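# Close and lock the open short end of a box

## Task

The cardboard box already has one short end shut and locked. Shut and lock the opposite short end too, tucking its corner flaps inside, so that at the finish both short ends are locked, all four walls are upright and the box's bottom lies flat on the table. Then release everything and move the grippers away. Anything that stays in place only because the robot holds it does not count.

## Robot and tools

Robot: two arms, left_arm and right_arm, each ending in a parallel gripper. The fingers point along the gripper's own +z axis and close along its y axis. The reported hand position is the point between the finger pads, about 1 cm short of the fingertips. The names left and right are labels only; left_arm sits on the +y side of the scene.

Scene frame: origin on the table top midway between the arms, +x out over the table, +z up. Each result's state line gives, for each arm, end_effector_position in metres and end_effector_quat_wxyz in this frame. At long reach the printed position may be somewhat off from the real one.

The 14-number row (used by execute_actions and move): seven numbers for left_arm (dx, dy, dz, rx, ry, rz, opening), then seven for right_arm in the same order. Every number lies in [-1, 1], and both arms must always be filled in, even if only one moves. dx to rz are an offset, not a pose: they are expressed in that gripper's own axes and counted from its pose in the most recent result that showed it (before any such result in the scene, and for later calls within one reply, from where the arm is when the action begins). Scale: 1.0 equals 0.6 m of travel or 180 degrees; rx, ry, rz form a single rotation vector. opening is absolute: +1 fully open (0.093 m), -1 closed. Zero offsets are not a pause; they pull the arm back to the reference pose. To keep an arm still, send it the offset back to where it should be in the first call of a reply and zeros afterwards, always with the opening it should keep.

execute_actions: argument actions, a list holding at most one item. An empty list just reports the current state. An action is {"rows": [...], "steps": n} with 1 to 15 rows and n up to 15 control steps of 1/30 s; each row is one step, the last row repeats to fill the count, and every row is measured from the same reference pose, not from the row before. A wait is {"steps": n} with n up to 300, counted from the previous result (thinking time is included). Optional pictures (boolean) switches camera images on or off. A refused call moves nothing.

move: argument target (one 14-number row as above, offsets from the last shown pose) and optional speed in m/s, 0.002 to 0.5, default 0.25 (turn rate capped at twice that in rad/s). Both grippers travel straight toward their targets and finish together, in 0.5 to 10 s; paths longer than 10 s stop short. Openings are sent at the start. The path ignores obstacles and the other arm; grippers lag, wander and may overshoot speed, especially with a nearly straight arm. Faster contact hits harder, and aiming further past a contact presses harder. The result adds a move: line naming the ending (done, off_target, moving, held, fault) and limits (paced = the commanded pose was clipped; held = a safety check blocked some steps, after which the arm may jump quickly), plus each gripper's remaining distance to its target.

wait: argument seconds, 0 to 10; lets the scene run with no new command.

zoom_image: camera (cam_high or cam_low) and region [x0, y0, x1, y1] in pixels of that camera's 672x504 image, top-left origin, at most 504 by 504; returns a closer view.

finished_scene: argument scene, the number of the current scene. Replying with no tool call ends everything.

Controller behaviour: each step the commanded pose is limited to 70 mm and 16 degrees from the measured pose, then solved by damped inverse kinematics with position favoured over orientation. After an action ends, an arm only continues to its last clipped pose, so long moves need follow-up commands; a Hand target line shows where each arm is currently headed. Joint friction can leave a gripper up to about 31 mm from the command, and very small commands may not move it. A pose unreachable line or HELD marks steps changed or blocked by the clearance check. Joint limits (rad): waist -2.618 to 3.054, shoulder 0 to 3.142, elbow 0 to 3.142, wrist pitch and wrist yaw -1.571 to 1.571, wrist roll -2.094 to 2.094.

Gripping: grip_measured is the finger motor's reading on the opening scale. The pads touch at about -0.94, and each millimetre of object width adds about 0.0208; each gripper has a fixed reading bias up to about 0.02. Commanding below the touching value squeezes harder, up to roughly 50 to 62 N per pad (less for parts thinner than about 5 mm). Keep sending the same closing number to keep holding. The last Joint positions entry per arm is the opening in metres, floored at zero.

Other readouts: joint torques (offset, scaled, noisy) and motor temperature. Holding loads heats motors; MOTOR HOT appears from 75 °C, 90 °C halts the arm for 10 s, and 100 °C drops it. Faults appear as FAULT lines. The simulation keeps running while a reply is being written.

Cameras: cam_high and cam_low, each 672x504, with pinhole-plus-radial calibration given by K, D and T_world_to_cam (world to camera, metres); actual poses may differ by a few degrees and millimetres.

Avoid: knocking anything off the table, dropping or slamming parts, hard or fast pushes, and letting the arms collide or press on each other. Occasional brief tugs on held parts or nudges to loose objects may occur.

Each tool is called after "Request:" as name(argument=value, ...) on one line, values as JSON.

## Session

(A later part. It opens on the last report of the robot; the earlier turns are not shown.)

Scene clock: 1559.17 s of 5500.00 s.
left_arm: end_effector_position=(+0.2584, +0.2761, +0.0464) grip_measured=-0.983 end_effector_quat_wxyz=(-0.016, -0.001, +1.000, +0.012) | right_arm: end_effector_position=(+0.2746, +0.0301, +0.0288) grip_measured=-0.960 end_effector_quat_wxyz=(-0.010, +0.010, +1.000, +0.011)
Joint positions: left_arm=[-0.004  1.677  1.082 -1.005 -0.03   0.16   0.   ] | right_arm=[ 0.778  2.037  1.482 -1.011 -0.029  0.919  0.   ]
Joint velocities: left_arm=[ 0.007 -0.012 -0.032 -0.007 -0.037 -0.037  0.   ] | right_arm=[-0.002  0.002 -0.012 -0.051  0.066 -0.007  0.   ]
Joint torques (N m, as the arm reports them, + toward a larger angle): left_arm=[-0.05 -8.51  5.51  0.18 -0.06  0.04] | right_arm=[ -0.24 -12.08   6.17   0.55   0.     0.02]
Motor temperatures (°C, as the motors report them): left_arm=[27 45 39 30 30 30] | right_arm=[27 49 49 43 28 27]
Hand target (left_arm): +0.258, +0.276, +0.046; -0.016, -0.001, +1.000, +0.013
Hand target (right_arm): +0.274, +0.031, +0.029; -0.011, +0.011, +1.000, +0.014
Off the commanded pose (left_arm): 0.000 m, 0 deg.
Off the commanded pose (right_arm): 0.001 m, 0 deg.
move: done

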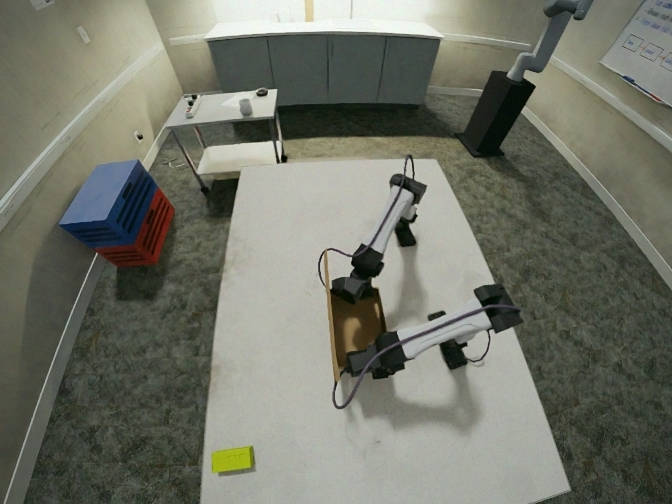

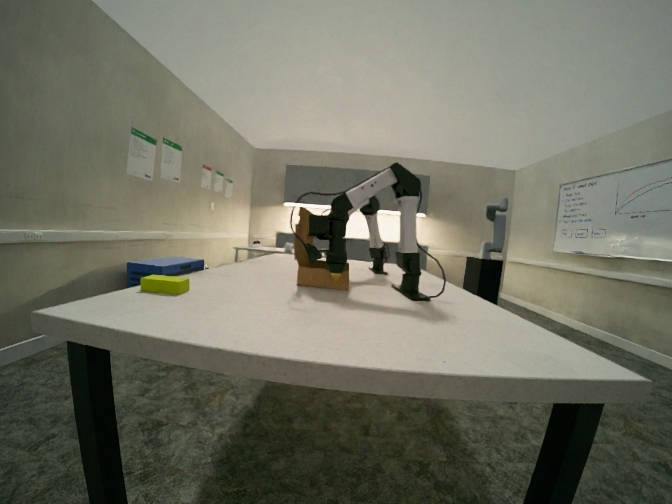

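Once deeper, then release.

Request:
move(target=[0,0,0.015,0,0,0,-1,0,0,0.035,0,0,0.0,-0.55], speed=0.03)

Request:
move(target=[0,0,0.01,0,0,0,-1,0,0,0.01,0,0,0.0,-1], speed=0.01)

Request:
move(target=[0,0,0,0,0,0,-0.2,0,0,0,0,0,0.0,-0.2])

Request:
move(target=[0,0,-0.14,0,0,0,-0.2,0,0,-0.17,0,0,0.0,-0.2], speed=0.08)

Request:
move(target=[0.12,0.15,0,0,0,0,-0.2,0.1,-0.25,0,0,0,0.0,-0.2], speed=0.15)

Request:
zoom_image(camera="cam_high", region=[290,230,440,400])

Scene clock: 1580.80 s of 5500.00 s.
left_arm: end_effector_position=(+0.2581, +0.2759, +0.0455) grip_measured=-0.983 end_effector_quat_wxyz=(-0.016, -0.001, +1.000, +0.012) | right_arm: end_effector_position=(+0.2783, +0.0328, +0.0250) grip_measured=-0.552 end_effector_quat_wxyz=(+0.000, +0.010, +1.000, +0.018)
Joint positions: left_arm=[-0.004  1.677  1.079 -1.002 -0.029  0.159  0.   ] | right_arm=[ 0.778  2.037  1.466 -0.971 -0.021  0.919  0.019]
Joint velocities: left_arm=[ 0.002 -0.007  0.002 -0.051  0.007  0.037  0.   ] | right_arm=[-0.002 -0.017 -0.017 -0.066  0.007 -0.037 -0.001]
Joint torques (N m, as the arm reports them, + toward a larger angle): left_arm=[ 0.41 -7.31  3.92  0.48 -0.09  0.07] | right_arm=[ -0.02 -10.02   3.82   0.91   0.     0.03]
Motor temperatures (°C, as the motors report them): left_arm=[27 46 40 30 30 30] | right_arm=[27 52 48 42 28 27]
Hand target (left_arm): +0.258, +0.276, +0.038; -0.017, -0.001, +1.000, +0.012
Hand target (right_arm): +0.274, +0.030, +0.009; -0.010, +0.010, +1.000, +0.010
Off the commanded pose (left_arm): 0.008 m, 0 deg.
Off the commanded pose (right_arm): 0.018 m, 1 deg.
After step 90, 17.70 s passed at rest.
move: off_target (right_arm)

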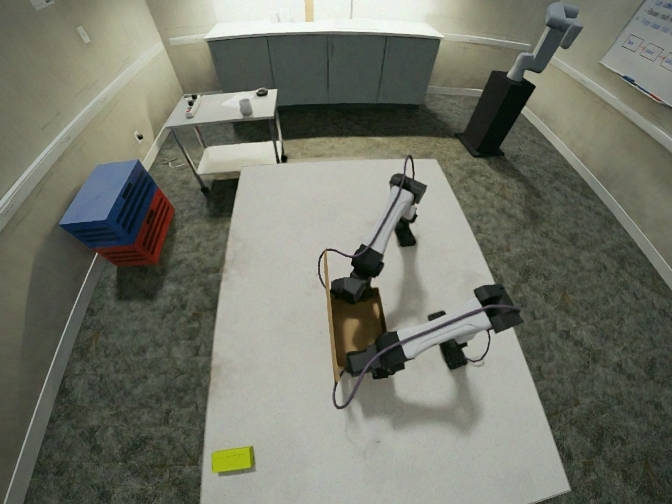

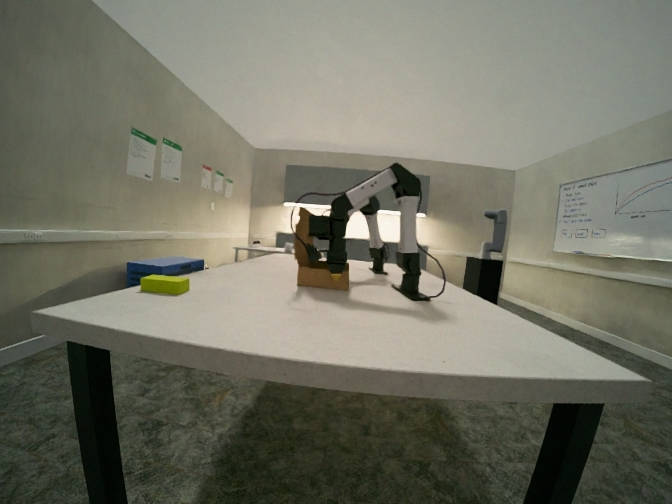

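Scene clock: 1581.63 s of 5500.00 s.
left_arm: end_effector_position=(+0.2579, +0.2764, +0.0455) grip_measured=-0.983 end_effector_quat_wxyz=(-0.017, -0.002, +1.000, +0.013) | right_arm: end_effector_position=(+0.2791, +0.0303, +0.0249) grip_measured=-0.959 end_effector_quat_wxyz=(+0.003, +0.009, +1.000, +0.011)
Joint positions: left_arm=[-0.004  1.677  1.079 -1.002 -0.031  0.158  0.   ] | right_arm=[ 0.778  2.037  1.466 -0.977 -0.009  0.916  0.   ]
Joint velocities: left_arm=[-0.002 -0.002  0.002 -0.051 -0.022 -0.037  0.   ] | right_arm=[-0.007  0.007  0.012 -0.037 -0.037  0.022  0.   ]
Joint torques (N m, as the arm reports them, + toward a larger angle): left_arm=[ 0.29 -7.5   4.38  0.38 -0.06  0.08] | right_arm=[ -0.16 -11.33   5.16   0.82  -0.04   0.02]
Motor temperatures (°C, as the motors report them): left_arm=[27 46 40 30 30 30] | right_arm=[27 52 48 42 28 27]
Hand target (left_arm): +0.258, +0.276, +0.040; -0.016, -0.001, +1.000, +0.012
Hand target (right_arm): +0.278, +0.033, +0.019; +0.000, +0.010, +1.000, +0.018
Off the commanded pose (left_arm): 0.006 m, 0 deg.
Off the commanded pose (right_arm): 0.007 m, 1 deg.
move: done

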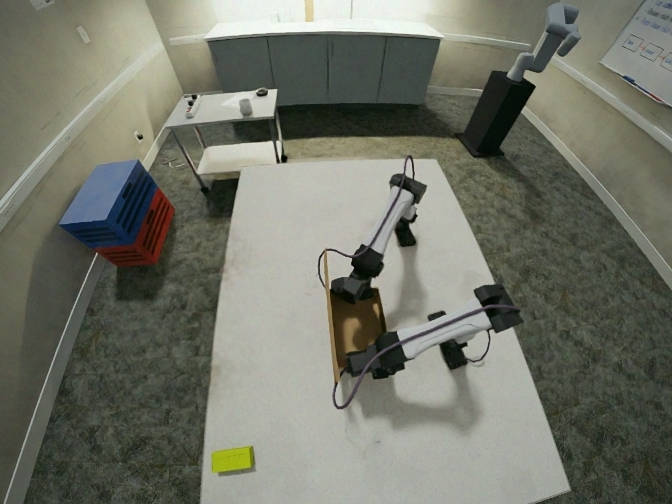

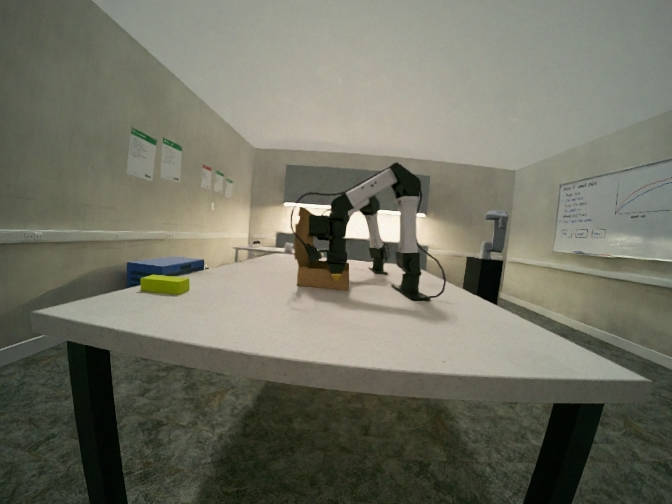

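Scene clock: 1582.13 s of 5500.00 s.
left_arm: end_effector_position=(+0.2579, +0.2764, +0.0455) grip_measured=-0.202 end_effector_quat_wxyz=(-0.017, -0.002, +1.000, +0.013) | right_arm: end_effector_position=(+0.2792, +0.0301, +0.0249) grip_measured=-0.202 end_effector_quat_wxyz=(+0.004, +0.009, +1.000, +0.011)
Joint positions: left_arm=[-0.004  1.677  1.079 -1.002 -0.031  0.158  0.036] | right_arm=[ 0.778  2.037  1.466 -0.978 -0.007  0.916  0.035]
Joint velocities: left_arm=[-0.012  0.002 -0.007 -0.022  0.022  0.095 -0.001] | right_arm=[ 0.002  0.002 -0.007  0.007 -0.051  0.066  0.001]
Joint torques (N m, as the arm reports them, + toward a larger angle): left_arm=[ 0.36 -8.39  5.58  0.14 -0.09  0.04] | right_arm=[ -0.17 -12.04   6.18   0.56   0.06  -0.01]
Motor temperatures (°C, as the motors report them): left_arm=[27 46 40 30 30 30] | right_arm=[27 52 48 42 28 27]
Hand target (left_arm): +0.258, +0.276, +0.046; -0.017, -0.002, +1.000, +0.013
Hand target (right_arm): +0.279, +0.030, +0.025; +0.003, +0.009, +1.000, +0.011
Off the commanded pose (left_arm): 0.000 m, 0 deg.
Off the commanded pose (right_arm): 0.000 m, 0 deg.
move: done

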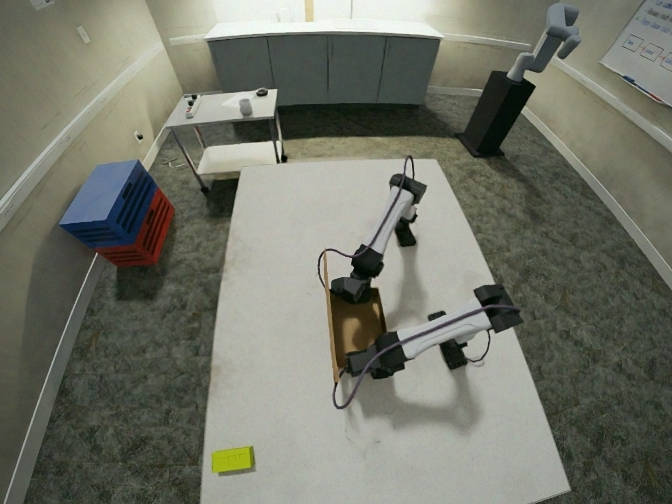

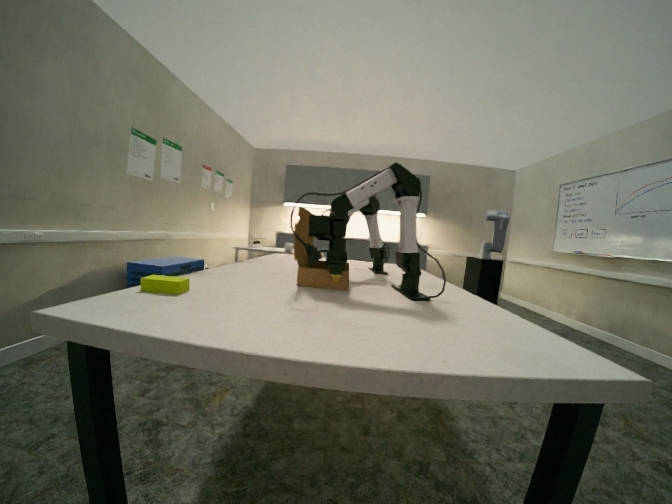

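Scene clock: 1583.97 s of 5500.00 s.
left_arm: end_effector_position=(+0.2587, +0.2765, +0.1205) grip_measured=-0.202 end_effector_quat_wxyz=(-0.028, -0.002, +1.000, +0.011) | right_arm: end_effector_position=(+0.2771, +0.0274, +0.1130) grip_measured=-0.202 end_effector_quat_wxyz=(-0.005, +0.009, +1.000, +0.000)
Joint positions: left_arm=[-0.004  1.641  1.344 -1.325 -0.031  0.158  0.036] | right_arm=[ 0.778  1.993  1.757 -1.341 -0.007  0.916  0.035]
Joint velocities: left_arm=[ 0.002 -0.002 -0.002 -0.081  0.066  0.066  0.   ] | right_arm=[-0.002 -0.007  0.007 -0.007 -0.037  0.022 -0.001]
Joint torques (N m, as the arm reports them, + toward a larger angle): left_arm=[ -0.42 -10.24   7.1    0.08  -0.08  -0.01] | right_arm=[ -0.44 -13.68   8.12   0.32   0.07  -0.02]
Motor temperatures (°C, as the motors report them): left_arm=[27 46 40 30 30 30] | right_arm=[27 53 48 42 28 27]
Hand target (left_arm): +0.260, +0.275, +0.130; -0.017, -0.002, +1.000, +0.013
Hand target (right_arm): +0.279, +0.028, +0.126; +0.004, +0.009, +1.000, +0.011
Off the commanded pose (left_arm): 0.009 m, 1 deg.
Off the commanded pose (right_arm): 0.014 m, 2 deg.
move: off_target (right_arm)

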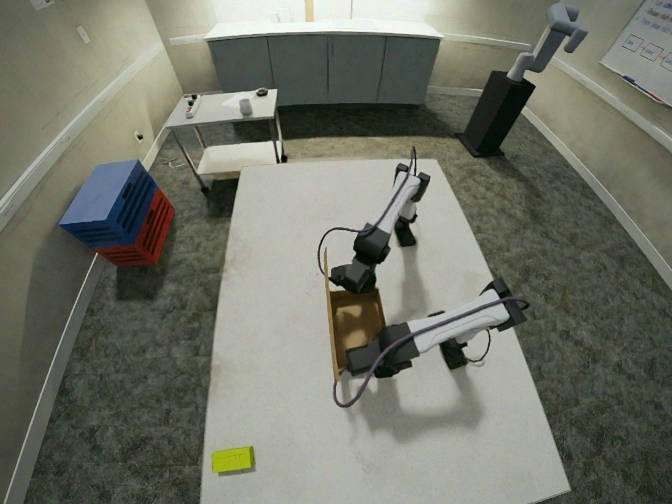

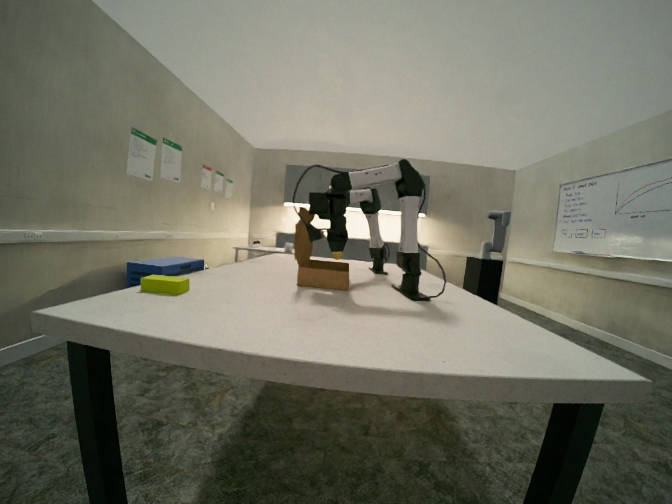

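Scene clock: 1585.57 s of 5500.00 s.
left_arm: end_effector_position=(+0.1937, +0.3683, +0.1258) grip_measured=-0.202 end_effector_quat_wxyz=(-0.027, -0.002, +1.000, +0.014) | right_arm: end_effector_position=(+0.2162, -0.1184, +0.1130) grip_measured=-0.202 end_effector_quat_wxyz=(-0.008, +0.009, +1.000, -0.002)
Joint positions: left_arm=[ 0.397  1.523  1.246 -1.325 -0.051  0.558  0.036] | right_arm=[ 0.591  1.43   1.112 -1.268 -0.007  0.728  0.035]
Joint velocities: left_arm=[-0.002 -0.007 -0.007  0.081  0.051 -0.022  0.   ] | right_arm=[-0.002  0.007  0.002  0.066 -0.007 -0.037 -0.   ]
Joint torques (N m, as the arm reports them, + toward a larger angle): left_arm=[ 1.13 -9.12  4.68  0.06 -0.12  0.12] | right_arm=[-1.29 -7.29  4.99  0.57  0.09 -0.06]
Motor temperatures (°C, as the motors report them): left_arm=[27 47 40 30 30 30] | right_arm=[27 53 48 42 28 27]
Hand target (left_arm): +0.187, +0.367, +0.126; -0.030, -0.002, +0.999, +0.013
Hand target (right_arm): +0.216, -0.122, +0.112; -0.004, +0.009, +1.000, -0.001
Off the commanded pose (left_arm): 0.008 m, 0 deg.
Off the commanded pose (right_arm): 0.004 m, 0 deg.
move: done

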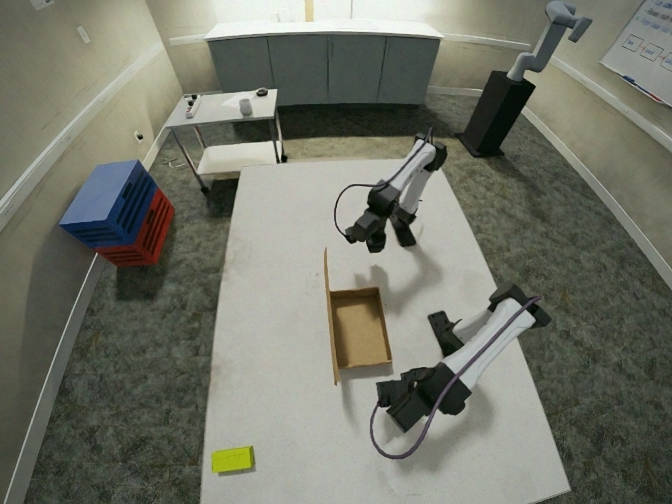

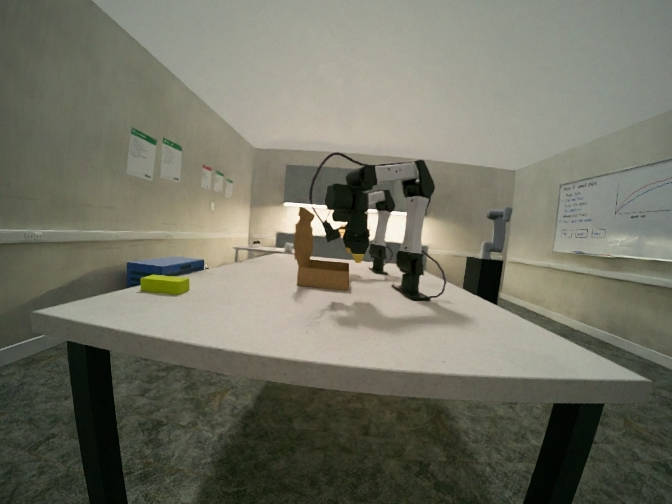

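Region (290, 230, 440, 400) of cam_high's 672x504 image, scaled by 2.965, with more detail than that image has; it fills the left 445 columns of this view, and the rest is white.

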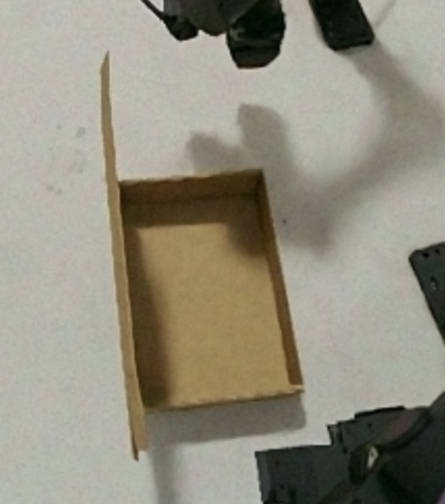

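Request:
finished_scene(scene=2)

The scene is finished: the task was done.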